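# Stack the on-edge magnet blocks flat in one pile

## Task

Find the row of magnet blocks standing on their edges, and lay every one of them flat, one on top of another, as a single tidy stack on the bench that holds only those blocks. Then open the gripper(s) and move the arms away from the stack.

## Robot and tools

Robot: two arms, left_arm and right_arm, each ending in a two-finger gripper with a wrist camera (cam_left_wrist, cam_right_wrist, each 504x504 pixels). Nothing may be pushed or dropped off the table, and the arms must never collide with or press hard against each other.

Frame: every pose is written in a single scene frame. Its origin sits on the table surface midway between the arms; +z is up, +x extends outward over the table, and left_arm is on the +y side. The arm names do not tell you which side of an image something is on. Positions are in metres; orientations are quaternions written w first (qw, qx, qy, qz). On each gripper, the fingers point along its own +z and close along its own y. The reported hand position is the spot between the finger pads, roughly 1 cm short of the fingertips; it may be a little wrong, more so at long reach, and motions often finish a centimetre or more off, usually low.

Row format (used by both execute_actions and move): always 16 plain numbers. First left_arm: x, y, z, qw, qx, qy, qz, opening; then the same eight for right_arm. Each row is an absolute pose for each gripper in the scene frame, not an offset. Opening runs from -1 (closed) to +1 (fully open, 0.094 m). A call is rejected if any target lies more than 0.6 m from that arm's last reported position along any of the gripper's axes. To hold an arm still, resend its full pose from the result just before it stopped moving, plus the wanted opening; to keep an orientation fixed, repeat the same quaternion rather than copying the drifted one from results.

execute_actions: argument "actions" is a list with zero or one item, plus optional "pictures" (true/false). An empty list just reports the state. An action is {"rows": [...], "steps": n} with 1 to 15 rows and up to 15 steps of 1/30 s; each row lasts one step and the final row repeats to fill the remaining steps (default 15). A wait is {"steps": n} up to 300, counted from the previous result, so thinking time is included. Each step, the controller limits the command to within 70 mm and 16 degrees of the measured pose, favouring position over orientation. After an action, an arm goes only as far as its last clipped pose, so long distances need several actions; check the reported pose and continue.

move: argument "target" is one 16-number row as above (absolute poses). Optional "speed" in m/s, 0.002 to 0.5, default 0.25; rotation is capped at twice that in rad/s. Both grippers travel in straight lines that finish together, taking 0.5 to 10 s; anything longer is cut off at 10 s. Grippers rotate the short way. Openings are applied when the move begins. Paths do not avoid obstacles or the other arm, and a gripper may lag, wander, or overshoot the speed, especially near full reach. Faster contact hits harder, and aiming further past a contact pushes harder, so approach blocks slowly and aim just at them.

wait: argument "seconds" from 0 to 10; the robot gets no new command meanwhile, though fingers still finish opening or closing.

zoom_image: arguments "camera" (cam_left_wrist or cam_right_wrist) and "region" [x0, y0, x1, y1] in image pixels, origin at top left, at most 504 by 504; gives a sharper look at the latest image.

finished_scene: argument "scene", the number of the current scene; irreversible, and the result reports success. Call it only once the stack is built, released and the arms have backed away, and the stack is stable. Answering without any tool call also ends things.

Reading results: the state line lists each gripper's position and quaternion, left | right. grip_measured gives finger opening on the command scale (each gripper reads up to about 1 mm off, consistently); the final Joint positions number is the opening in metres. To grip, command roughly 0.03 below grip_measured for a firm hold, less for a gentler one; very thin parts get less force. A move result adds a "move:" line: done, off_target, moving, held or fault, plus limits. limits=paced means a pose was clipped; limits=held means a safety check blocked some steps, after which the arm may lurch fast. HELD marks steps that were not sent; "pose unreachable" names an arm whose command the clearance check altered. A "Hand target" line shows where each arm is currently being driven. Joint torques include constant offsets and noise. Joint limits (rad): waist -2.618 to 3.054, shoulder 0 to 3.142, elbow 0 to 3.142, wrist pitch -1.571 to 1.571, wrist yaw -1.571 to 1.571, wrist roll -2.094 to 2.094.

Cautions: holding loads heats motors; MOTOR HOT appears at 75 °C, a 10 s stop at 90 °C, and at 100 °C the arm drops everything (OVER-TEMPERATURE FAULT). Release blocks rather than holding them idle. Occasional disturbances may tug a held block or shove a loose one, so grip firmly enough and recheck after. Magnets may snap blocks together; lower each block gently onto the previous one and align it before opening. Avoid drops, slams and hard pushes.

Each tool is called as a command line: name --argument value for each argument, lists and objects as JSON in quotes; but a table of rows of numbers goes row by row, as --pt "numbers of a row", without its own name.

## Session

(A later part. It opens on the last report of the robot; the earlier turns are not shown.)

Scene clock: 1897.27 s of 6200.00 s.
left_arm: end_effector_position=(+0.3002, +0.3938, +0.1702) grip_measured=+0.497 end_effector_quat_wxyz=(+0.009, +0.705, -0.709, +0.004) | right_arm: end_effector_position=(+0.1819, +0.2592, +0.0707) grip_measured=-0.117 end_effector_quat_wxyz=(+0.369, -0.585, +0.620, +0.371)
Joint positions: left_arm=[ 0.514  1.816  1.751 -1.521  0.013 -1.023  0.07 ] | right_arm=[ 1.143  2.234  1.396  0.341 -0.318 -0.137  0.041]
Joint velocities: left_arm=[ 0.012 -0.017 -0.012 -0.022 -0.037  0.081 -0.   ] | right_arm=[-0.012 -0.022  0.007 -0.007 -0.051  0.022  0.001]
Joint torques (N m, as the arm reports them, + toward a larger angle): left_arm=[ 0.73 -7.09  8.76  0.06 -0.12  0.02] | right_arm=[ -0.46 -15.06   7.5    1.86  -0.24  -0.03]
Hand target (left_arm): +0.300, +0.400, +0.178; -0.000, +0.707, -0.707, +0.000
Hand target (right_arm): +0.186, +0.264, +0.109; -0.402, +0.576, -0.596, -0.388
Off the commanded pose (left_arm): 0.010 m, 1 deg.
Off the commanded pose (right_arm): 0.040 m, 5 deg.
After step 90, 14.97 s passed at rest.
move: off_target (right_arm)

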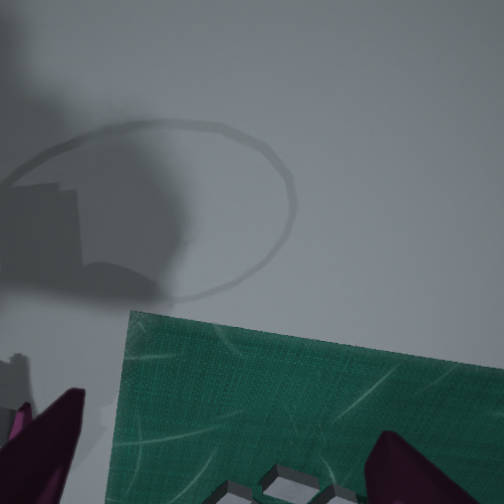

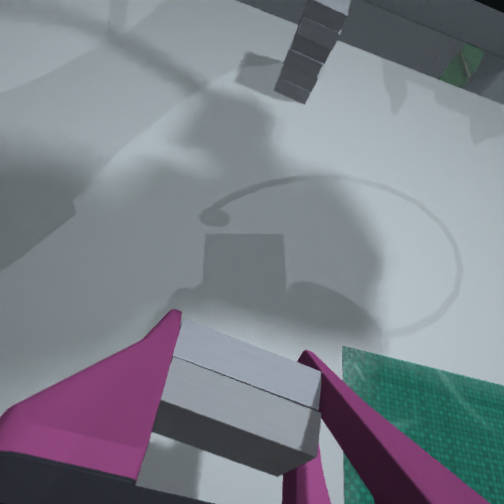

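move --target '[0.30,0.40,0.178,0,-0.7071,0.7071,0,0.5, 0.18,0.13,0.16,0.3135,-0.5299,0.7569,0.2195,-0.17]' --speed 0.1

Scene clock: 1912.07 s of 6200.00 s.
left_arm: end_effector_position=(+0.3002, +0.3938, +0.1702) grip_measured=+0.497 end_effector_quat_wxyz=(+0.009, +0.705, -0.709, +0.004) | right_arm: end_effector_position=(+0.1792, +0.1160, +0.1214) grip_measured=-0.117 end_effector_quat_wxyz=(+0.274, -0.541, +0.772, +0.193)
Joint positions: left_arm=[ 0.514  1.816  1.751 -1.521  0.013 -1.023  0.07 ] | right_arm=[ 1.143  1.751  1.254 -0.391 -0.025 -0.029  0.041]
Joint velocities: left_arm=[-0.007  0.007  0.002 -0.007 -0.022 -0.051 -0.   ] | right_arm=[ 0.007  0.002 -0.007 -0.081 -0.022  0.051 -0.001]
Joint torques (N m, as the arm reports them, + toward a larger angle): left_arm=[ 0.81 -7.02  8.8   0.07 -0.12  0.03] | right_arm=[  0.62 -11.53   9.86   1.41   0.     0.09]
Hand target (left_arm): +0.300, +0.400, +0.178; -0.000, +0.707, -0.707, +0.000
Hand target (right_arm): +0.180, +0.127, +0.159; +0.313, -0.530, +0.757, +0.220
Off the commanded pose (left_arm): 0.010 m, 1 deg.
Off the commanded pose (right_arm): 0.041 m, 6 deg.
After step 90, 9.07 s passed at rest.
move: off_target (right_arm)

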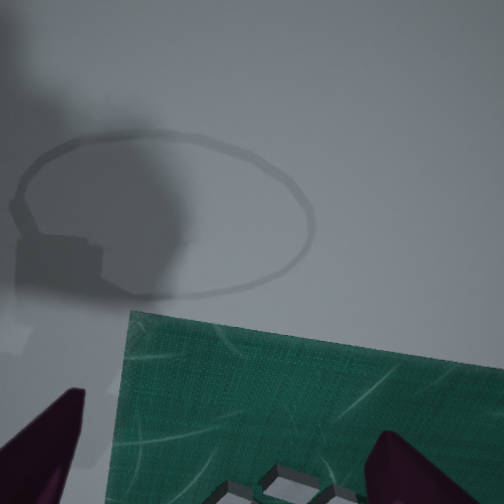

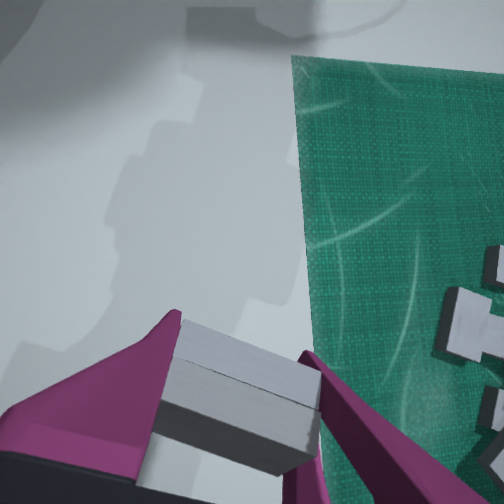

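move --target '[0.30,0.40,0.178,0,-0.7071,0.7071,0,0.5, 0.18,-0.01,0.15,0.0410,-0.3417,0.9388,0.0149,-0.17]' --speed 0.1

Scene clock: 1920.27 s of 6200.00 s.
left_arm: end_effector_position=(+0.3002, +0.3938, +0.1702) grip_measured=+0.497 end_effector_quat_wxyz=(+0.009, +0.705, -0.709, +0.004) | right_arm: end_effector_position=(+0.1740, -0.0157, +0.1398) grip_measured=-0.117 end_effector_quat_wxyz=(+0.028, -0.350, +0.936, +0.004)
Joint positions: left_arm=[ 0.514  1.816  1.751 -1.521  0.013 -1.023  0.07 ] | right_arm=[ 1.042  1.811  1.622 -1.335  0.031  0.368  0.041]
Joint velocities: left_arm=[-0.012  0.017  0.007  0.022 -0.066  0.037  0.002] | right_arm=[-0.007 -0.022 -0.002  0.022  0.022 -0.037 -0.001]
Joint torques (N m, as the arm reports them, + toward a larger angle): left_arm=[ 0.8  -7.03  8.7   0.08 -0.13 -0.01] | right_arm=[-0.75 -7.71 10.01  0.2   0.03  0.05]
Hand target (left_arm): +0.300, +0.400, +0.178; -0.000, +0.707, -0.707, +0.000
Hand target (right_arm): +0.181, -0.010, +0.150; +0.041, -0.341, +0.939, +0.015
Off the commanded pose (left_arm): 0.010 m, 1 deg.
Off the commanded pose (right_arm): 0.013 m, 2 deg.
After step 90, 0.80 s passed at rest.
move: off_target (right_arm)

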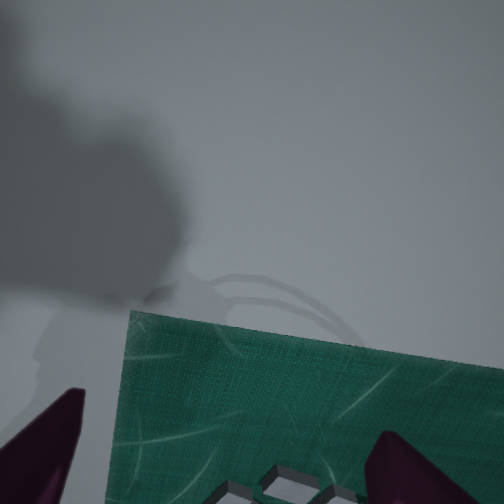

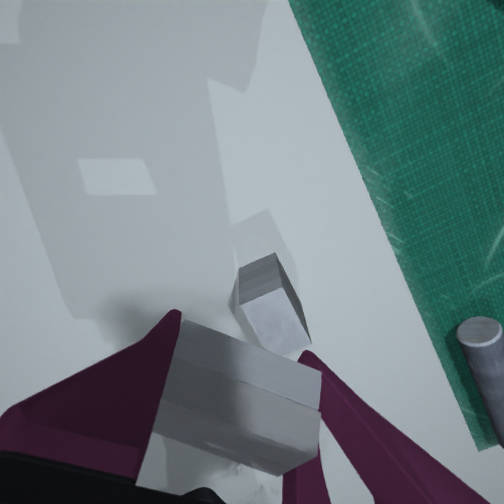

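move --target '[0.30,0.40,0.178,0,-0.7071,0.7071,0,0.5, 0.172,-0.068,0.115,-0.1865,0,0.9825,0,-0.17]' --speed 0.06

Scene clock: 1929.83 s of 6200.00 s.
left_arm: end_effector_position=(+0.3002, +0.3938, +0.1702) grip_measured=+0.497 end_effector_quat_wxyz=(+0.009, +0.705, -0.709, +0.004) | right_arm: end_effector_position=(+0.1755, -0.0627, +0.1139) grip_measured=-0.117 end_effector_quat_wxyz=(-0.174, -0.010, +0.985, +0.004)
Joint positions: left_arm=[ 0.514  1.816  1.751 -1.521  0.013 -1.023  0.07 ] | right_arm=[ 0.798  1.912  1.601 -1.495 -0.26   0.788  0.041]
Joint velocities: left_arm=[-0.007  0.002  0.002  0.037  0.051 -0.007  0.001] | right_arm=[ 0.002 -0.007  0.002 -0.037 -0.037  0.022 -0.001]
Joint torques (N m, as the arm reports them, + toward a larger angle): left_arm=[ 0.77 -6.99  8.77  0.07 -0.12  0.01] | right_arm=[-0.75 -8.27  5.83 -0.44 -0.29  0.05]
Hand target (left_arm): +0.300, +0.400, +0.178; -0.000, +0.707, -0.707, +0.000
Hand target (right_arm): +0.172, -0.067, +0.115; -0.186, +0.000, +0.982, +0.000
Off the commanded pose (left_arm): 0.010 m, 1 deg.
Off the commanded pose (right_arm): 0.006 m, 2 deg.
move: done

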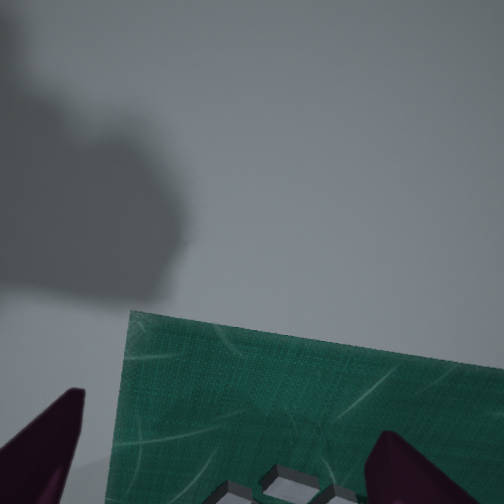

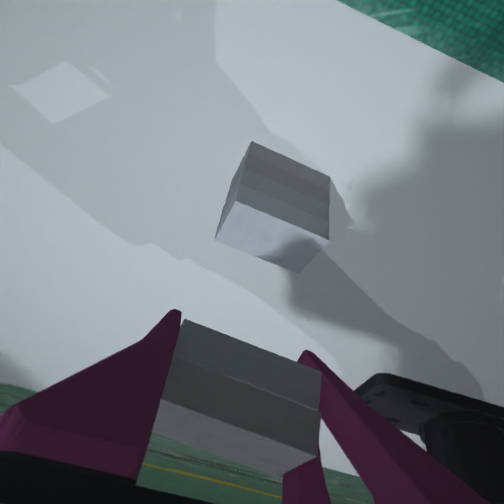

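move --target '[0.30,0.40,0.178,0,-0.7071,0.7071,0,0.5, 0.172,-0.068,0.085,-0.1865,0,0.9825,0,-0.17]' --speed 0.03

Scene clock: 1952.77 s of 6200.00 s.
left_arm: end_effector_position=(+0.3002, +0.3938, +0.1702) grip_measured=+0.497 end_effector_quat_wxyz=(+0.009, +0.705, -0.709, +0.004) | right_arm: end_effector_position=(+0.1701, -0.0685, +0.0841) grip_measured=-0.117 end_effector_quat_wxyz=(-0.184, -0.007, +0.983, -0.007)
Joint positions: left_arm=[ 0.514  1.816  1.751 -1.521  0.013 -1.023  0.07 ] | right_arm=[ 0.798  1.926  1.493 -1.405 -0.261  0.789  0.041]
Joint velocities: left_arm=[-0.007  0.002  0.002  0.007  0.051 -0.051 -0.001] | right_arm=[-0.002 -0.002 -0.002  0.007 -0.022 -0.007 -0.   ]
Joint torques (N m, as the arm reports them, + toward a larger angle): left_arm=[ 0.72 -7.05  8.73  0.05 -0.12  0.02] | right_arm=[-0.92 -8.25  6.17 -0.26 -0.29  0.04]
Hand target (left_arm): +0.300, +0.400, +0.178; -0.000, +0.707, -0.707, +0.000
Hand target (right_arm): +0.172, -0.068, +0.085; -0.186, -0.000, +0.982, -0.000
Off the commanded pose (left_arm): 0.010 m, 1 deg.
Off the commanded pose (right_arm): 0.002 m, 1 deg.
After step 90, 18.57 s passed at rest.
move: done

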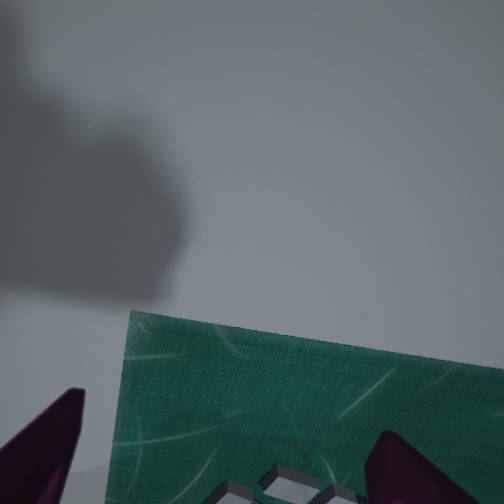

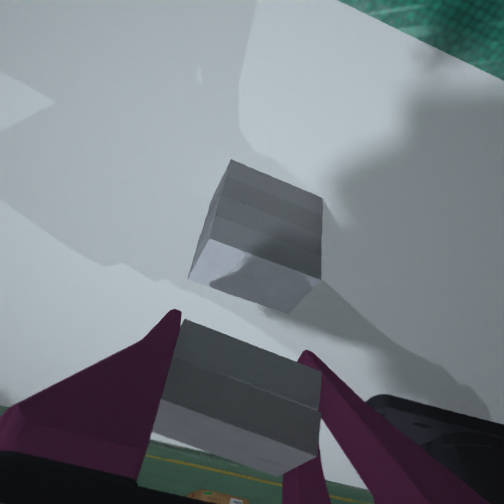

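move --target '[0.30,0.40,0.178,0,-0.7071,0.7071,0,0.5, 0.172,-0.068,0.070,-0.1865,0,0.9825,0,-0.17]' --speed 0.015

Scene clock: 1958.17 s of 6200.00 s.
left_arm: end_effector_position=(+0.3002, +0.3938, +0.1702) grip_measured=+0.497 end_effector_quat_wxyz=(+0.009, +0.705, -0.709, +0.004) | right_arm: end_effector_position=(+0.1704, -0.0681, +0.0729) grip_measured=-0.117 end_effector_quat_wxyz=(-0.181, -0.008, +0.984, -0.003)
Joint positions: left_arm=[ 0.514  1.816  1.751 -1.521  0.013 -1.023  0.07 ] | right_arm=[ 0.798  1.926  1.451 -1.351 -0.261  0.789  0.041]
Joint velocities: left_arm=[ 0.007 -0.002  0.007  0.022 -0.051  0.007 -0.001] | right_arm=[ 0.007  0.002  0.007  0.007  0.007 -0.007 -0.   ]
Joint torques (N m, as the arm reports them, + toward a larger angle): left_arm=[ 0.79 -7.03  8.76  0.07 -0.09  0.  ] | right_arm=[-0.86 -7.32  5.98 -0.26 -0.28  0.05]
Hand target (left_arm): +0.300, +0.400, +0.178; -0.000, +0.707, -0.707, +0.000
Hand target (right_arm): +0.172, -0.068, +0.070; -0.187, -0.000, +0.982, -0.000
Off the commanded pose (left_arm): 0.010 m, 1 deg.
Off the commanded pose (right_arm): 0.003 m, 1 deg.
After step 90, 1.23 s passed at rest.
move: done

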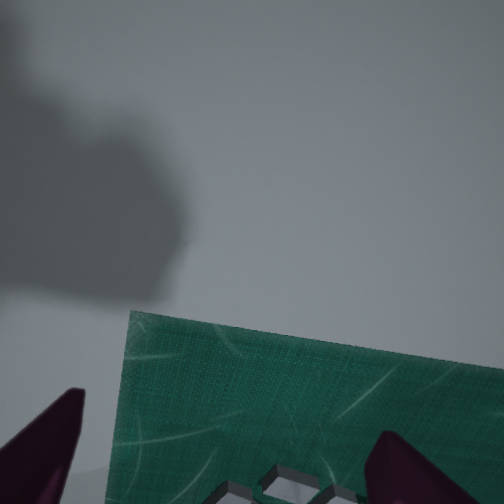

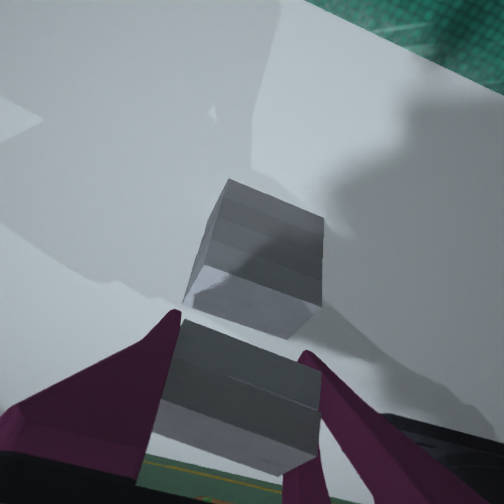

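zoom_image --camera "cam_right_wrist" --region '[120,160,380,420]'

Region (120, 160, 380, 420) of cam_right_wrist's 504x504 image, scaled by 1.938, with more detail than that image has.

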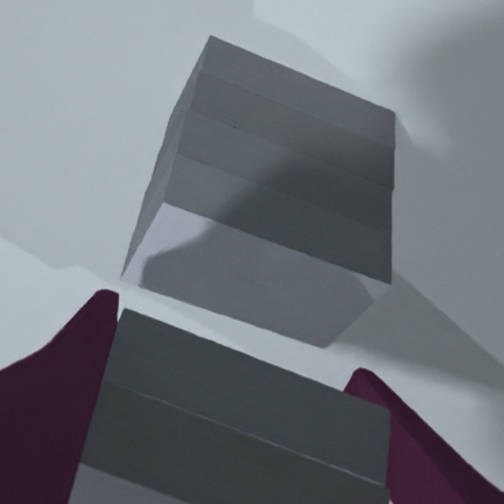

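move --target '[0.30,0.40,0.178,0,-0.7071,0.7071,0,0.5, 0.165,-0.068,0.063,-0.1865,0,0.9825,0,-0.17]' --speed 0.01

Scene clock: 1995.73 s of 6200.00 s.
left_arm: end_effector_position=(+0.3002, +0.3938, +0.1702) grip_measured=+0.497 end_effector_quat_wxyz=(+0.009, +0.705, -0.709, +0.004) | right_arm: end_effector_position=(+0.1673, -0.0708, +0.0626) grip_measured=-0.117 end_effector_quat_wxyz=(-0.184, -0.002, +0.983, -0.005)
Joint positions: left_arm=[ 0.514  1.816  1.751 -1.521  0.013 -1.023  0.07 ] | right_arm=[ 0.798  1.926  1.406 -1.312 -0.264  0.801  0.041]
Joint velocities: left_arm=[ 0.012 -0.002 -0.012 -0.022  0.037  0.007 -0.002] | right_arm=[ 0.002 -0.002  0.017 -0.022 -0.066  0.007  0.   ]
Joint torques (N m, as the arm reports them, + toward a larger angle): left_arm=[ 0.81 -7.03  8.79  0.07 -0.11  0.01] | right_arm=[ 0.39 -8.11  5.81 -0.25 -0.31  0.08]
Hand target (left_arm): +0.300, +0.400, +0.178; -0.000, +0.707, -0.707, +0.000
Hand target (right_arm): +0.165, -0.068, +0.063; -0.186, -0.000, +0.982, +0.000
Off the commanded pose (left_arm): 0.010 m, 1 deg.
Off the commanded pose (right_arm): 0.004 m, 1 deg.
After step 90, 33.20 s passed at rest.
move: done

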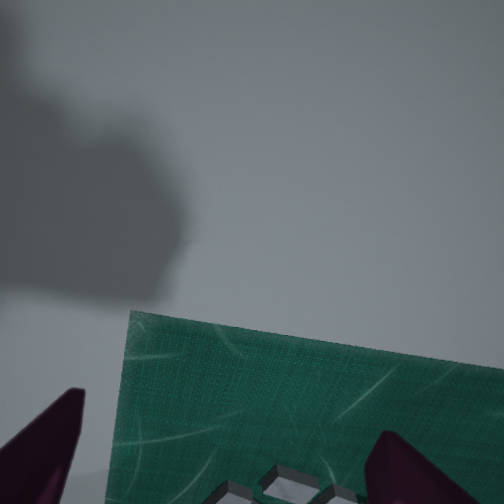

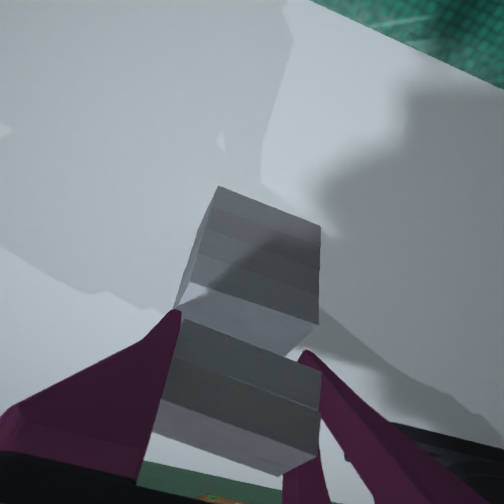

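move --target '[0.30,0.40,0.178,0,-0.7071,0.7071,0,0.5, 0.166,-0.065,0.054,-0.1865,0,0.9825,0,-0.17]' --speed 0.01

Scene clock: 2006.17 s of 6200.00 s.
left_arm: end_effector_position=(+0.3002, +0.3938, +0.1702) grip_measured=+0.497 end_effector_quat_wxyz=(+0.009, +0.705, -0.709, +0.004) | right_arm: end_effector_position=(+0.1695, -0.0682, +0.0591) grip_measured=-0.117 end_effector_quat_wxyz=(-0.181, +0.001, +0.983, -0.003)
Joint positions: left_arm=[ 0.514  1.816  1.751 -1.521  0.013 -1.023  0.07 ] | right_arm=[ 0.798  1.935  1.406 -1.295 -0.265  0.807  0.041]
Joint velocities: left_arm=[-0.012  0.002 -0.002  0.081 -0.051 -0.051  0.   ] | right_arm=[-0.002 -0.012 -0.017 -0.037 -0.051  0.037  0.   ]
Joint torques (N m, as the arm reports them, + toward a larger angle): left_arm=[ 0.76 -7.08  8.79  0.06 -0.11  0.02] | right_arm=[ 0.65 -7.37  5.14 -0.11 -0.32  0.1 ]
Hand target (left_arm): +0.300, +0.400, +0.178; -0.000, +0.707, -0.707, +0.000
Hand target (right_arm): +0.166, -0.065, +0.054; -0.187, +0.000, +0.982, -0.000
Off the commanded pose (left_arm): 0.010 m, 1 deg.
Off the commanded pose (right_arm): 0.007 m, 1 deg.
After step 90, 6.20 s passed at rest.
move: done

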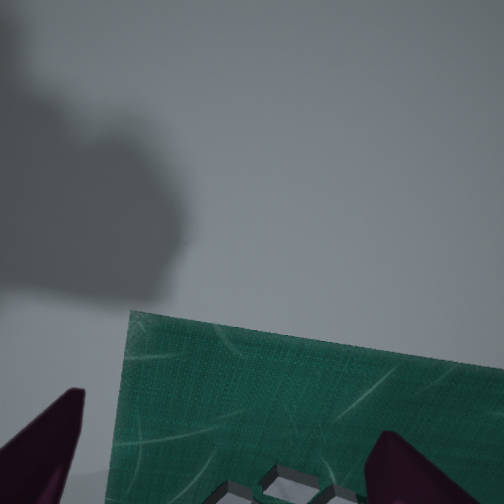

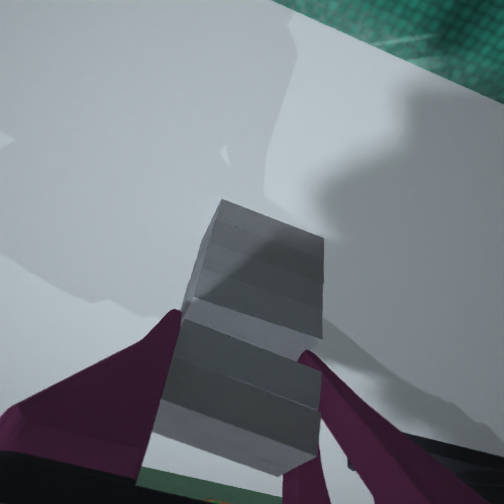

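zoom_image --camera "cam_right_wrist" --region '[140,240,360,420]'

Region (140, 240, 360, 420) of cam_right_wrist's 504x504 image, scaled by 2.291, with more detail than that image has; it fills the top 412 rows of this view, and the rest is white.

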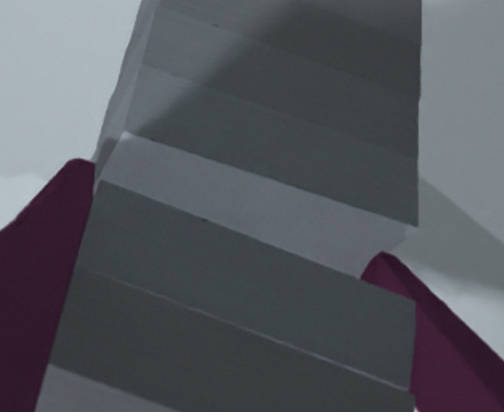

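move --target '[0.30,0.40,0.178,0,-0.7071,0.7071,0,0.5, 0.161,-0.064,0.053,-0.1865,0,0.9825,0,-0.17]' --speed 0.01

Scene clock: 2024.33 s of 6200.00 s.
left_arm: end_effector_position=(+0.3002, +0.3938, +0.1702) grip_measured=+0.497 end_effector_quat_wxyz=(+0.009, +0.705, -0.709, +0.004) | right_arm: end_effector_position=(+0.1691, -0.0683, +0.0583) grip_measured=-0.117 end_effector_quat_wxyz=(-0.180, +0.005, +0.984, -0.005)
Joint positions: left_arm=[ 0.514  1.816  1.751 -1.521  0.013 -1.023  0.07 ] | right_arm=[ 0.8    1.935  1.404 -1.293 -0.262  0.818  0.041]
Joint velocities: left_arm=[-0.012 -0.002 -0.002 -0.007  0.022  0.007  0.   ] | right_arm=[ 0.002  0.022 -0.017 -0.051 -0.007  0.022 -0.   ]
Joint torques (N m, as the arm reports them, + toward a larger angle): left_arm=[ 0.77 -6.97  8.85  0.08 -0.1   0.02] | right_arm=[ 1.35 -8.05  4.02 -0.04 -0.36  0.06]
Hand target (left_arm): +0.300, +0.400, +0.178; -0.000, +0.707, -0.707, +0.000
Hand target (right_arm): +0.161, -0.064, +0.053; -0.187, +0.000, +0.982, -0.000
Off the commanded pose (left_arm): 0.010 m, 1 deg.
Off the commanded pose (right_arm): 0.011 m, 1 deg.
After step 90, 13.83 s passed at rest.
move: off_target (right_arm)

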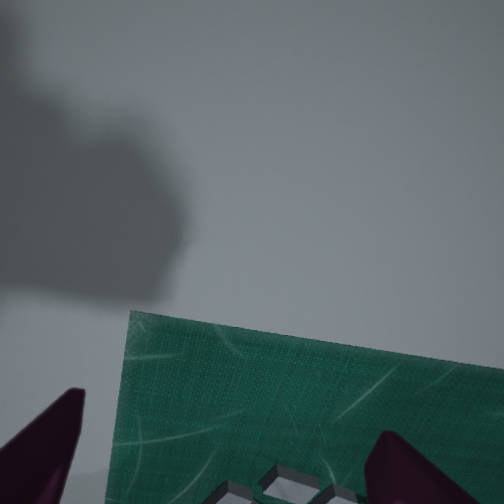

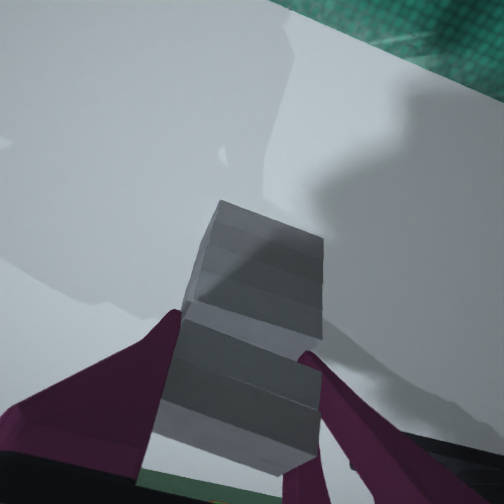

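move --target '[0.30,0.40,0.178,0,-0.7071,0.7071,0,0.5, 0.170,-0.068,0.095,-0.1865,0,0.9825,0,-0.17]' --speed 0.03

move --target '[0.30,0.40,0.178,0,-0.7071,0.7071,0,0.5, 0.171,-0.072,0.092,-0.1319,-0.6947,0.6947,-0.1319,-0.17]' --speed 0.2

Scene clock: 2104.47 s of 6200.00 s.
left_arm: end_effector_position=(+0.3002, +0.3938, +0.1702) grip_measured=+0.497 end_effector_quat_wxyz=(+0.009, +0.705, -0.709, +0.004) | right_arm: end_effector_position=(+0.1661, -0.0715, +0.0787) grip_measured=-0.117 end_effector_quat_wxyz=(-0.193, +0.001, +0.981, -0.018)
Joint positions: left_arm=[ 0.514  1.816  1.751 -1.521  0.013 -1.023  0.07 ] | right_arm=[ 0.8    1.935  1.477 -1.405 -0.262  0.805  0.041]
Joint velocities: left_arm=[ 0.002  0.007 -0.007  0.022  0.007 -0.037 -0.001] | right_arm=[-0.007 -0.007 -0.007 -0.066  0.037  0.051  0.001]
Joint torques (N m, as the arm reports them, + toward a larger angle): left_arm=[ 0.73 -7.06  8.8   0.06 -0.11  0.01] | right_arm=[ -0.81 -10.19   8.93  -0.58  -0.29  -0.08]
Hand target (left_arm): +0.300, +0.400, +0.178; -0.000, +0.707, -0.707, +0.000
Hand target (right_arm): +0.170, -0.068, +0.095; -0.186, -0.000, +0.983, +0.000
Off the commanded pose (left_arm): 0.010 m, 1 deg.
Off the commanded pose (right_arm): 0.017 m, 2 deg.
After step 90, 75.57 s passed at rest.
move: off_target (right_arm)

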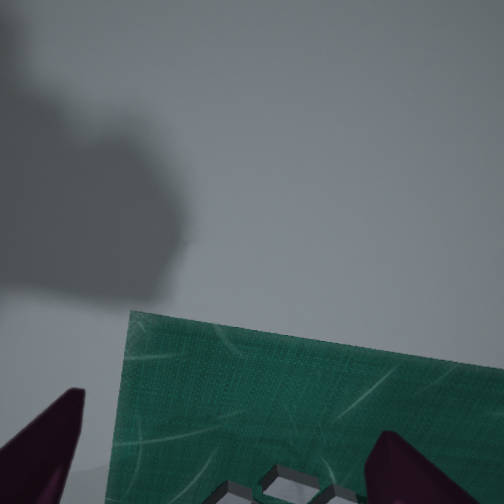

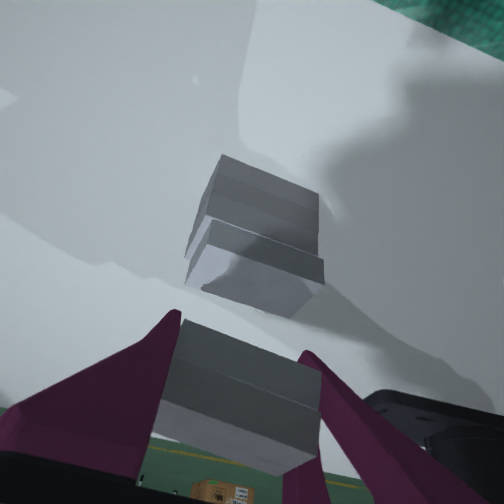

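Scene clock: 2108.87 s of 6200.00 s.
left_arm: end_effector_position=(+0.3002, +0.3938, +0.1702) grip_measured=+0.497 end_effector_quat_wxyz=(+0.009, +0.705, -0.709, +0.004) | right_arm: end_effector_position=(+0.1725, -0.0731, +0.0802) grip_measured=-0.117 end_effector_quat_wxyz=(+0.150, +0.687, -0.699, +0.134)
Joint positions: left_arm=[ 0.514  1.816  1.751 -1.521  0.013 -1.023  0.07 ] | right_arm=[ 1.036  2.029  1.604 -1.519  0.165 -0.445  0.041]
Joint velocities: left_arm=[ 0.017  0.002 -0.012 -0.007 -0.066  0.007 -0.001] | right_arm=[-0.012  0.007 -0.002  0.007 -0.022 -0.051 -0.001]
Joint torques (N m, as the arm reports them, + toward a larger angle): left_arm=[ 0.78 -7.05  8.75  0.08 -0.1   0.02] | right_arm=[  0.64 -12.16   5.76  -0.52   0.16  -0.08]
Hand target (left_arm): +0.300, +0.400, +0.178; -0.000, +0.707, -0.707, +0.000
Hand target (right_arm): +0.172, -0.073, +0.092; +0.132, +0.695, -0.695, +0.132
Off the commanded pose (left_arm): 0.010 m, 1 deg.
Off the commanded pose (right_arm): 0.012 m, 2 deg.
move: off_target (right_arm)

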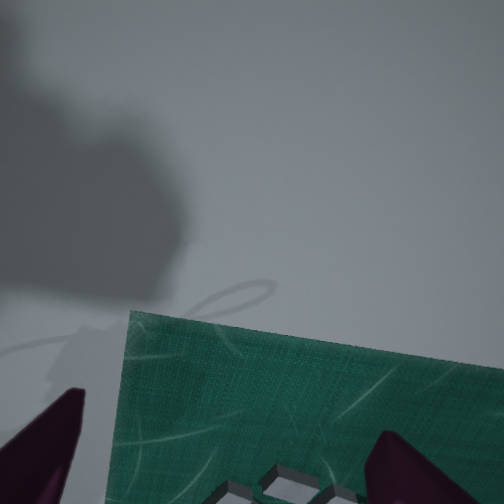

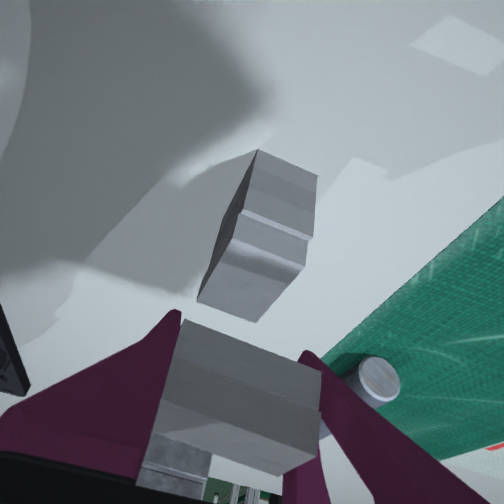

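move --target '[0.30,0.40,0.178,0,-0.7071,0.7071,0,0.5, 0.165,-0.073,0.066,-0.1319,-0.6947,0.6947,-0.1319,-0.17]' --speed 0.015

Scene clock: 2117.10 s of 6200.00 s.
left_arm: end_effector_position=(+0.3002, +0.3938, +0.1702) grip_measured=+0.497 end_effector_quat_wxyz=(+0.009, +0.705, -0.709, +0.004) | right_arm: end_effector_position=(+0.1668, -0.0755, +0.0562) grip_measured=-0.117 end_effector_quat_wxyz=(+0.148, +0.692, -0.693, +0.135)
Joint positions: left_arm=[ 0.514  1.816  1.751 -1.521  0.013 -1.023  0.07 ] | right_arm=[ 1.049  2.029  1.508 -1.42   0.165 -0.447  0.041]
Joint velocities: left_arm=[ 0.002 -0.012 -0.022  0.022 -0.007 -0.007 -0.   ] | right_arm=[-0.017 -0.017  0.017 -0.051  0.051  0.022 -0.   ]
Joint torques (N m, as the arm reports them, + toward a larger angle): left_arm=[ 0.75 -7.11  8.79  0.08 -0.11  0.02] | right_arm=[  0.75 -11.5    5.63  -0.51   0.12   0.04]
Hand target (left_arm): +0.300, +0.400, +0.178; -0.000, +0.707, -0.707, +0.000
Hand target (right_arm): +0.165, -0.073, +0.066; +0.132, +0.695, -0.695, +0.132
Off the commanded pose (left_arm): 0.010 m, 1 deg.
Off the commanded pose (right_arm): 0.010 m, 2 deg.
After step 90, 3.70 s passed at rest.
move: done

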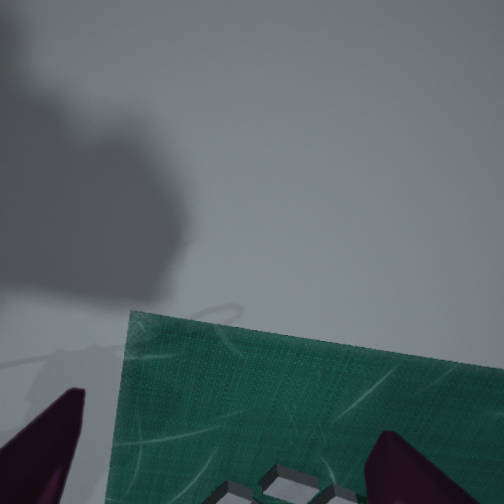

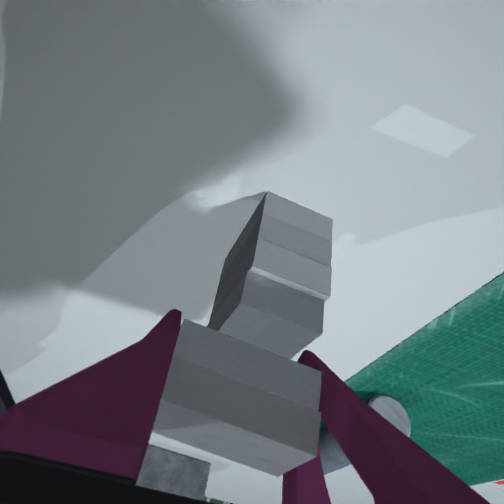

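zoom_image --camera "cam_right_wrist" --region '[150,180,390,420]'

Region (150, 180, 390, 420) of cam_right_wrist's 504x504 image, scaled by 2.100, with more detail than that image has.

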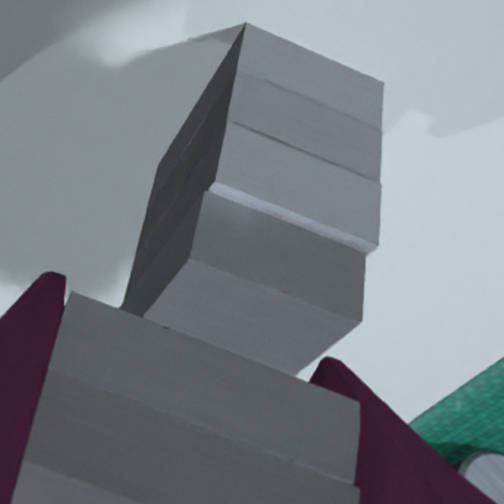

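move --target '[0.30,0.40,0.178,0,-0.7071,0.7071,0,0.5, 0.177,-0.075,0.068,-0.1319,-0.6947,0.6947,-0.1319,-0.17]' --speed 0.01

Scene clock: 2141.53 s of 6200.00 s.
left_arm: end_effector_position=(+0.3002, +0.3938, +0.1702) grip_measured=+0.497 end_effector_quat_wxyz=(+0.009, +0.705, -0.709, +0.004) | right_arm: end_effector_position=(+0.1712, -0.0768, +0.0559) grip_measured=-0.117 end_effector_quat_wxyz=(+0.147, +0.694, -0.692, +0.135)
Joint positions: left_arm=[ 0.514  1.816  1.751 -1.521  0.013 -1.023  0.07 ] | right_arm=[ 1.037  2.029  1.508 -1.414  0.171 -0.463  0.041]
Joint velocities: left_arm=[ 0.002 -0.002  0.007 -0.051  0.051  0.051 -0.001] | right_arm=[ 0.002  0.002  0.002 -0.007  0.037  0.022  0.   ]
Joint torques (N m, as the arm reports them, + toward a larger angle): left_arm=[ 0.82 -7.12  8.8   0.07 -0.1   0.02] | right_arm=[ -0.75 -10.69   7.56  -0.57   0.18  -0.07]
Hand target (left_arm): +0.300, +0.400, +0.178; -0.000, +0.707, -0.707, +0.000
Hand target (right_arm): +0.177, -0.075, +0.068; +0.132, +0.695, -0.695, +0.132
Off the commanded pose (left_arm): 0.010 m, 1 deg.
Off the commanded pose (right_arm): 0.014 m, 2 deg.
After step 90, 19.67 s passed at rest.
move: off_target (right_arm)

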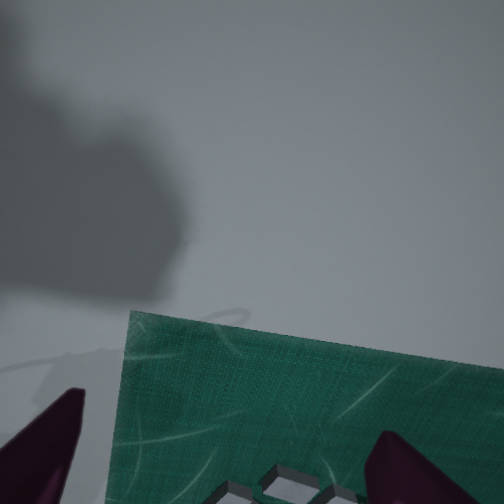

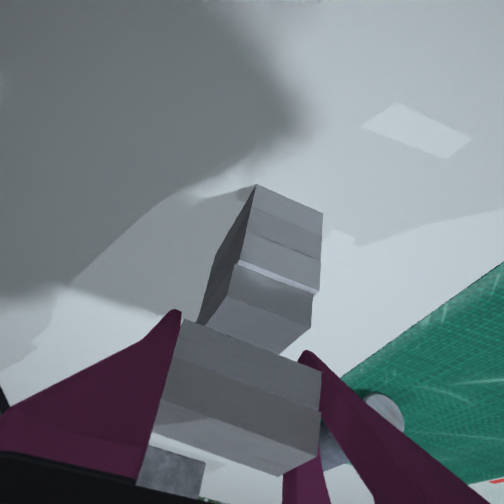

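move --target '[0.30,0.40,0.178,0,-0.7071,0.7071,0,0.5, 0.176,-0.074,0.060,-0.1319,-0.6947,0.6947,-0.1319,-0.17]' --speed 0.006

Scene clock: 2152.43 s of 6200.00 s.
left_arm: end_effector_position=(+0.3002, +0.3938, +0.1702) grip_measured=+0.497 end_effector_quat_wxyz=(+0.009, +0.705, -0.709, +0.004) | right_arm: end_effector_position=(+0.1729, -0.0737, +0.0546) grip_measured=-0.117 end_effector_quat_wxyz=(+0.140, +0.694, -0.693, +0.132)
Joint positions: left_arm=[ 0.514  1.816  1.751 -1.521  0.013 -1.023  0.07 ] | right_arm=[ 1.037  2.029  1.508 -1.399  0.171 -0.463  0.041]
Joint velocities: left_arm=[ 0.002  0.002 -0.002  0.022  0.022 -0.007  0.001] | right_arm=[ 0.017 -0.007  0.007  0.066  0.037 -0.022 -0.   ]
Joint torques (N m, as the arm reports them, + toward a larger angle): left_arm=[ 0.84 -7.02  8.69  0.08 -0.13  0.03] | right_arm=[-0.53 -9.97  6.25 -0.44  0.18 -0.05]
Hand target (left_arm): +0.300, +0.400, +0.178; -0.000, +0.707, -0.707, +0.000
Hand target (right_arm): +0.176, -0.074, +0.060; +0.132, +0.695, -0.695, +0.132
Off the commanded pose (left_arm): 0.010 m, 1 deg.
Off the commanded pose (right_arm): 0.006 m, 1 deg.
After step 90, 5.10 s passed at rest.
move: done

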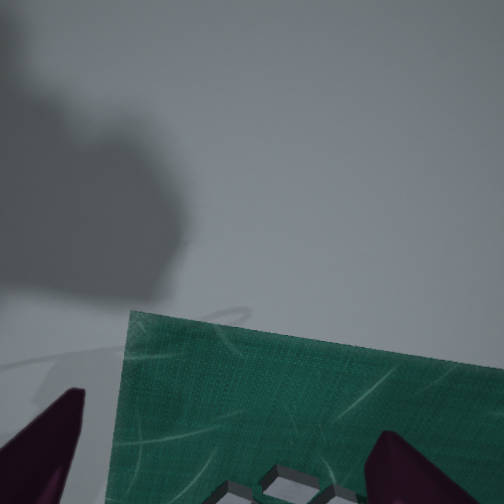

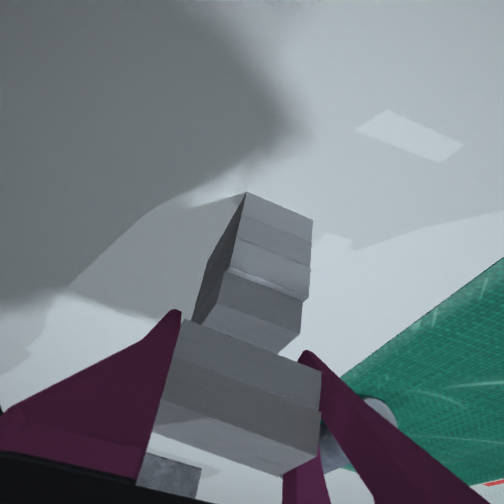

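move --target '[0.30,0.40,0.178,0,-0.7071,0.7071,0,0.5, 0.175,-0.074,0.052,-0.1319,-0.6947,0.6947,-0.1319,-0.17]' --speed 0.006

Scene clock: 2158.60 s of 6200.00 s.
left_arm: end_effector_position=(+0.3002, +0.3938, +0.1702) grip_measured=+0.497 end_effector_quat_wxyz=(+0.009, +0.705, -0.709, +0.004) | right_arm: end_effector_position=(+0.1736, -0.0724, +0.0506) grip_measured=-0.117 end_effector_quat_wxyz=(+0.135, +0.695, -0.694, +0.131)
Joint positions: left_arm=[ 0.514  1.816  1.751 -1.521  0.013 -1.023  0.07 ] | right_arm=[ 1.037  2.029  1.495 -1.376  0.171 -0.463  0.041]
Joint velocities: left_arm=[ 0.012 -0.002  0.012  0.007 -0.022  0.051 -0.   ] | right_arm=[ 0.002  0.002 -0.017 -0.022 -0.037 -0.037  0.002]
Joint torques (N m, as the arm reports them, + toward a larger angle): left_arm=[ 0.77 -7.07  8.8   0.08 -0.11  0.  ] | right_arm=[-0.32 -9.31  5.43 -0.38  0.17 -0.02]
Hand target (left_arm): +0.300, +0.400, +0.178; -0.000, +0.707, -0.707, +0.000
Hand target (right_arm): +0.175, -0.074, +0.052; +0.132, +0.695, -0.695, +0.132
Off the commanded pose (left_arm): 0.010 m, 1 deg.
Off the commanded pose (right_arm): 0.003 m, 0 deg.
After step 90, 1.27 s passed at rest.
move: done

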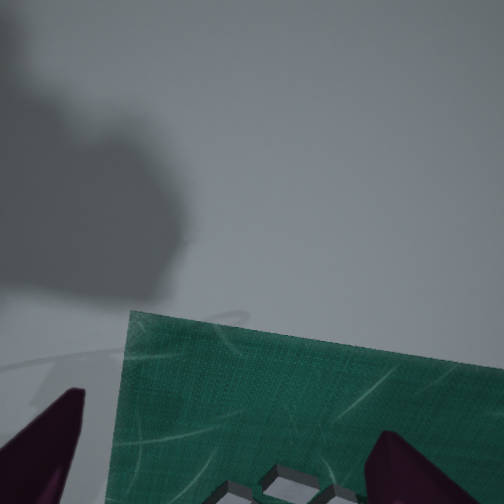

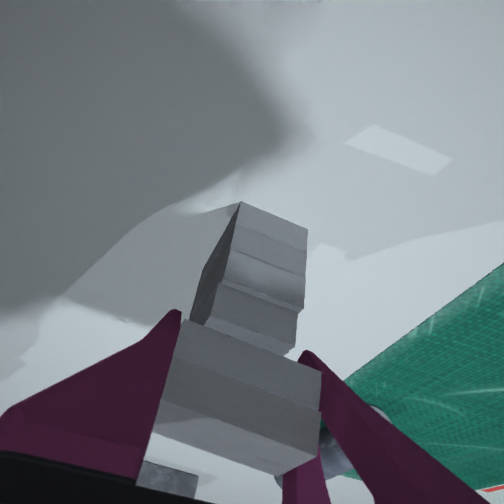

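move --target '[0.30,0.40,0.178,0,-0.7071,0.7071,0,0.5, 0.175,-0.075,0.047,-0.1319,-0.6947,0.6947,-0.1319,-0.17]' --speed 0.004

Scene clock: 2184.23 s of 6200.00 s.
left_arm: end_effector_position=(+0.3002, +0.3938, +0.1702) grip_measured=+0.497 end_effector_quat_wxyz=(+0.009, +0.705, -0.709, +0.004) | right_arm: end_effector_position=(+0.1735, -0.0726, +0.0502) grip_measured=-0.117 end_effector_quat_wxyz=(+0.135, +0.695, -0.694, +0.131)
Joint positions: left_arm=[ 0.514  1.816  1.751 -1.521  0.013 -1.023  0.07 ] | right_arm=[ 1.037  2.029  1.493 -1.375  0.171 -0.463  0.041]
Joint velocities: left_arm=[-0.022 -0.012 -0.017 -0.007 -0.007 -0.022  0.   ] | right_arm=[-0.002 -0.002 -0.007  0.007 -0.066 -0.007 -0.   ]
Joint torques (N m, as the arm reports them, + toward a larger angle): left_arm=[ 0.82 -7.16  8.75  0.06 -0.11  0.01] | right_arm=[-0.45 -9.13  4.16 -0.24  0.17 -0.04]
Hand target (left_arm): +0.300, +0.400, +0.178; -0.000, +0.707, -0.707, +0.000
Hand target (right_arm): +0.175, -0.075, +0.047; +0.132, +0.695, -0.695, +0.132
Off the commanded pose (left_arm): 0.010 m, 1 deg.
Off the commanded pose (right_arm): 0.004 m, 0 deg.
After step 90, 19.87 s passed at rest.
move: done

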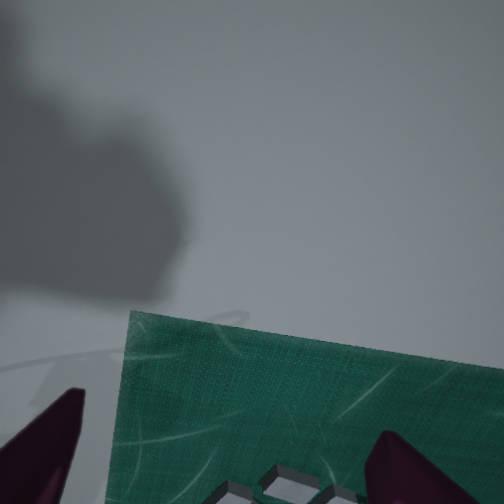

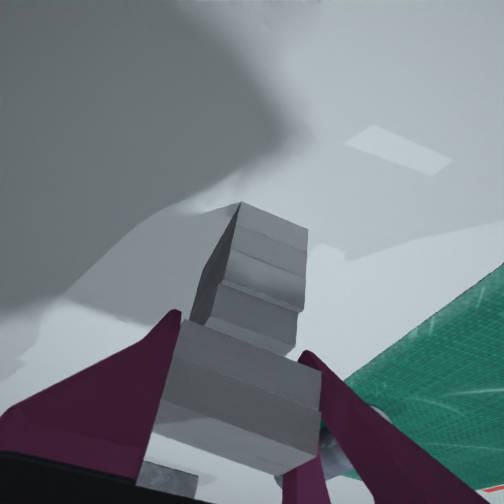

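execute_actions --actions '[{"rows":[[0.30,0.40,0.178,0,-0.7071,0.7071,0,0.5, 0.175,-0.074,0.050,-0.1319,-0.6947,0.6947,-0.1319,-0.15],[0.30,0.40,0.178,0,-0.7071,0.7071,0,0.5, 0.175,-0.074,0.050,-0.1319,-0.6947,0.6947,-0.1319,-0.14],[0.30,0.40,0.178,0,-0.7071,0.7071,0,0.5, 0.175,-0.074,0.050,-0.1319,-0.6947,0.6947,-0.1319,-0.13],[0.30,0.40,0.178,0,-0.7071,0.7071,0,0.5, 0.175,-0.074,0.050,-0.1319,-0.6947,0.6947,-0.1319,-0.12],[0.30,0.40,0.178,0,-0.7071,0.7071,0,0.5, 0.175,-0.074,0.050,-0.1319,-0.6947,0.6947,-0.1319,-0.11],[0.30,0.40,0.178,0,-0.7071,0.7071,0,0.5, 0.175,-0.074,0.050,-0.1319,-0.6947,0.6947,-0.1319,-0.10],[0.30,0.40,0.178,0,-0.7071,0.7071,0,0.5, 0.175,-0.074,0.050,-0.1319,-0.6947,0.6947,-0.1319,-0.08],[0.30,0.40,0.178,0,-0.7071,0.7071,0,0.5, 0.175,-0.074,0.050,-0.1319,-0.6947,0.6947,-0.1319,-0.06],[0.30,0.40,0.178,0,-0.7071,0.7071,0,0.5, 0.175,-0.074,0.050,-0.1319,-0.6947,0.6947,-0.1319,-0.03],[0.30,0.40,0.178,0,-0.7071,0.7071,0,0.5, 0.175,-0.074,0.050,-0.1319,-0.6947,0.6947,-0.1319,0.0],[0.30,0.40,0.178,0,-0.7071,0.7071,0,0.5, 0.175,-0.074,0.050,-0.1319,-0.6947,0.6947,-0.1319,0.05],[0.30,0.40,0.178,0,-0.7071,0.7071,0,0.5, 0.175,-0.074,0.050,-0.1319,-0.6947,0.6947,-0.1319,0.1],[0.30,0.40,0.178,0,-0.7071,0.7071,0,0.5, 0.175,-0.074,0.050,-0.1319,-0.6947,0.6947,-0.1319,0.15],[0.30,0.40,0.178,0,-0.7071,0.7071,0,0.5, 0.175,-0.074,0.050,-0.1319,-0.6947,0.6947,-0.1319,0.2],[0.30,0.40,0.178,0,-0.7071,0.7071,0,0.5, 0.175,-0.074,0.050,-0.1319,-0.6947,0.6947,-0.1319,0.3]],"steps":15}]'

Scene clock: 2195.10 s of 6200.00 s.
left_arm: end_effector_position=(+0.3002, +0.3938, +0.1702) grip_measured=+0.497 end_effector_quat_wxyz=(+0.009, +0.705, -0.709, +0.004) | right_arm: end_effector_position=(+0.1739, -0.0727, +0.0503) grip_measured=+0.259 end_effector_quat_wxyz=(+0.134, +0.695, -0.694, +0.132)
Joint positions: left_arm=[ 0.514  1.816  1.751 -1.521  0.013 -1.023  0.07 ] | right_arm=[ 1.037  2.029  1.493 -1.374  0.173 -0.463  0.059]
Joint velocities: left_arm=[ 0.012 -0.002 -0.017 -0.051  0.051  0.007  0.001] | right_arm=[ 0.012 -0.012  0.007 -0.007 -0.051  0.051  0.079]
Joint torques (N m, as the arm reports them, + toward a larger angle): left_arm=[ 0.83 -7.1   8.69  0.05 -0.11  0.02] | right_arm=[-0.38 -9.15  5.08 -0.35  0.14 -0.02]
Hand target (left_arm): +0.300, +0.400, +0.178; -0.000, +0.707, -0.707, +0.000
Hand target (right_arm): +0.175, -0.074, +0.050; +0.132, +0.695, -0.695, +0.132
Off the commanded pose (left_arm): 0.010 m, 1 deg.
Off the commanded pose (right_arm): 0.002 m, 0 deg.
Steps of this call (steps 1 to 90: nothing new was sent; then 7.37 s passed at rest; steps 91 to 105: all 15 steps of this action). Readings (end_effector_position):
91: left_arm (+0.3002, +0.3938, +0.1702) | right_arm (+0.1735, -0.0726, +0.0502)
92: left_arm (+0.3002, +0.3938, +0.1702) | right_arm (+0.1735, -0.0726, +0.0502)
94: left_arm (+0.3002, +0.3938, +0.1702) | right_arm (+0.1735, -0.0726, +0.0502)
98: left_arm (+0.3002, +0.3938, +0.1702) | right_arm (+0.1736, -0.0725, +0.0502)
105: the state above

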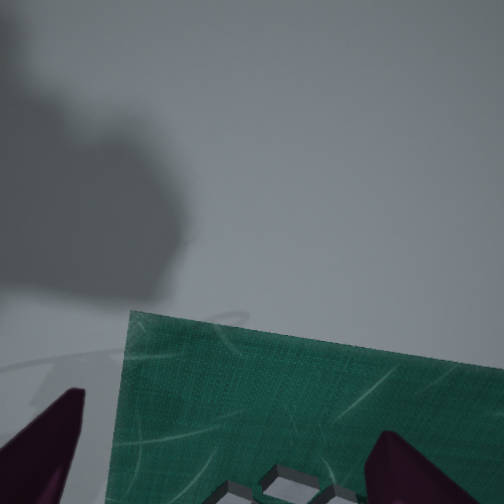

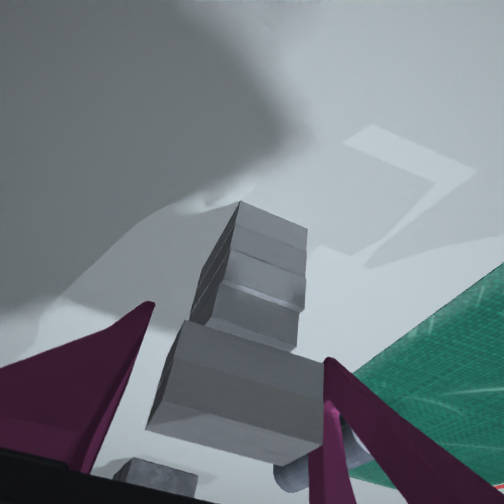

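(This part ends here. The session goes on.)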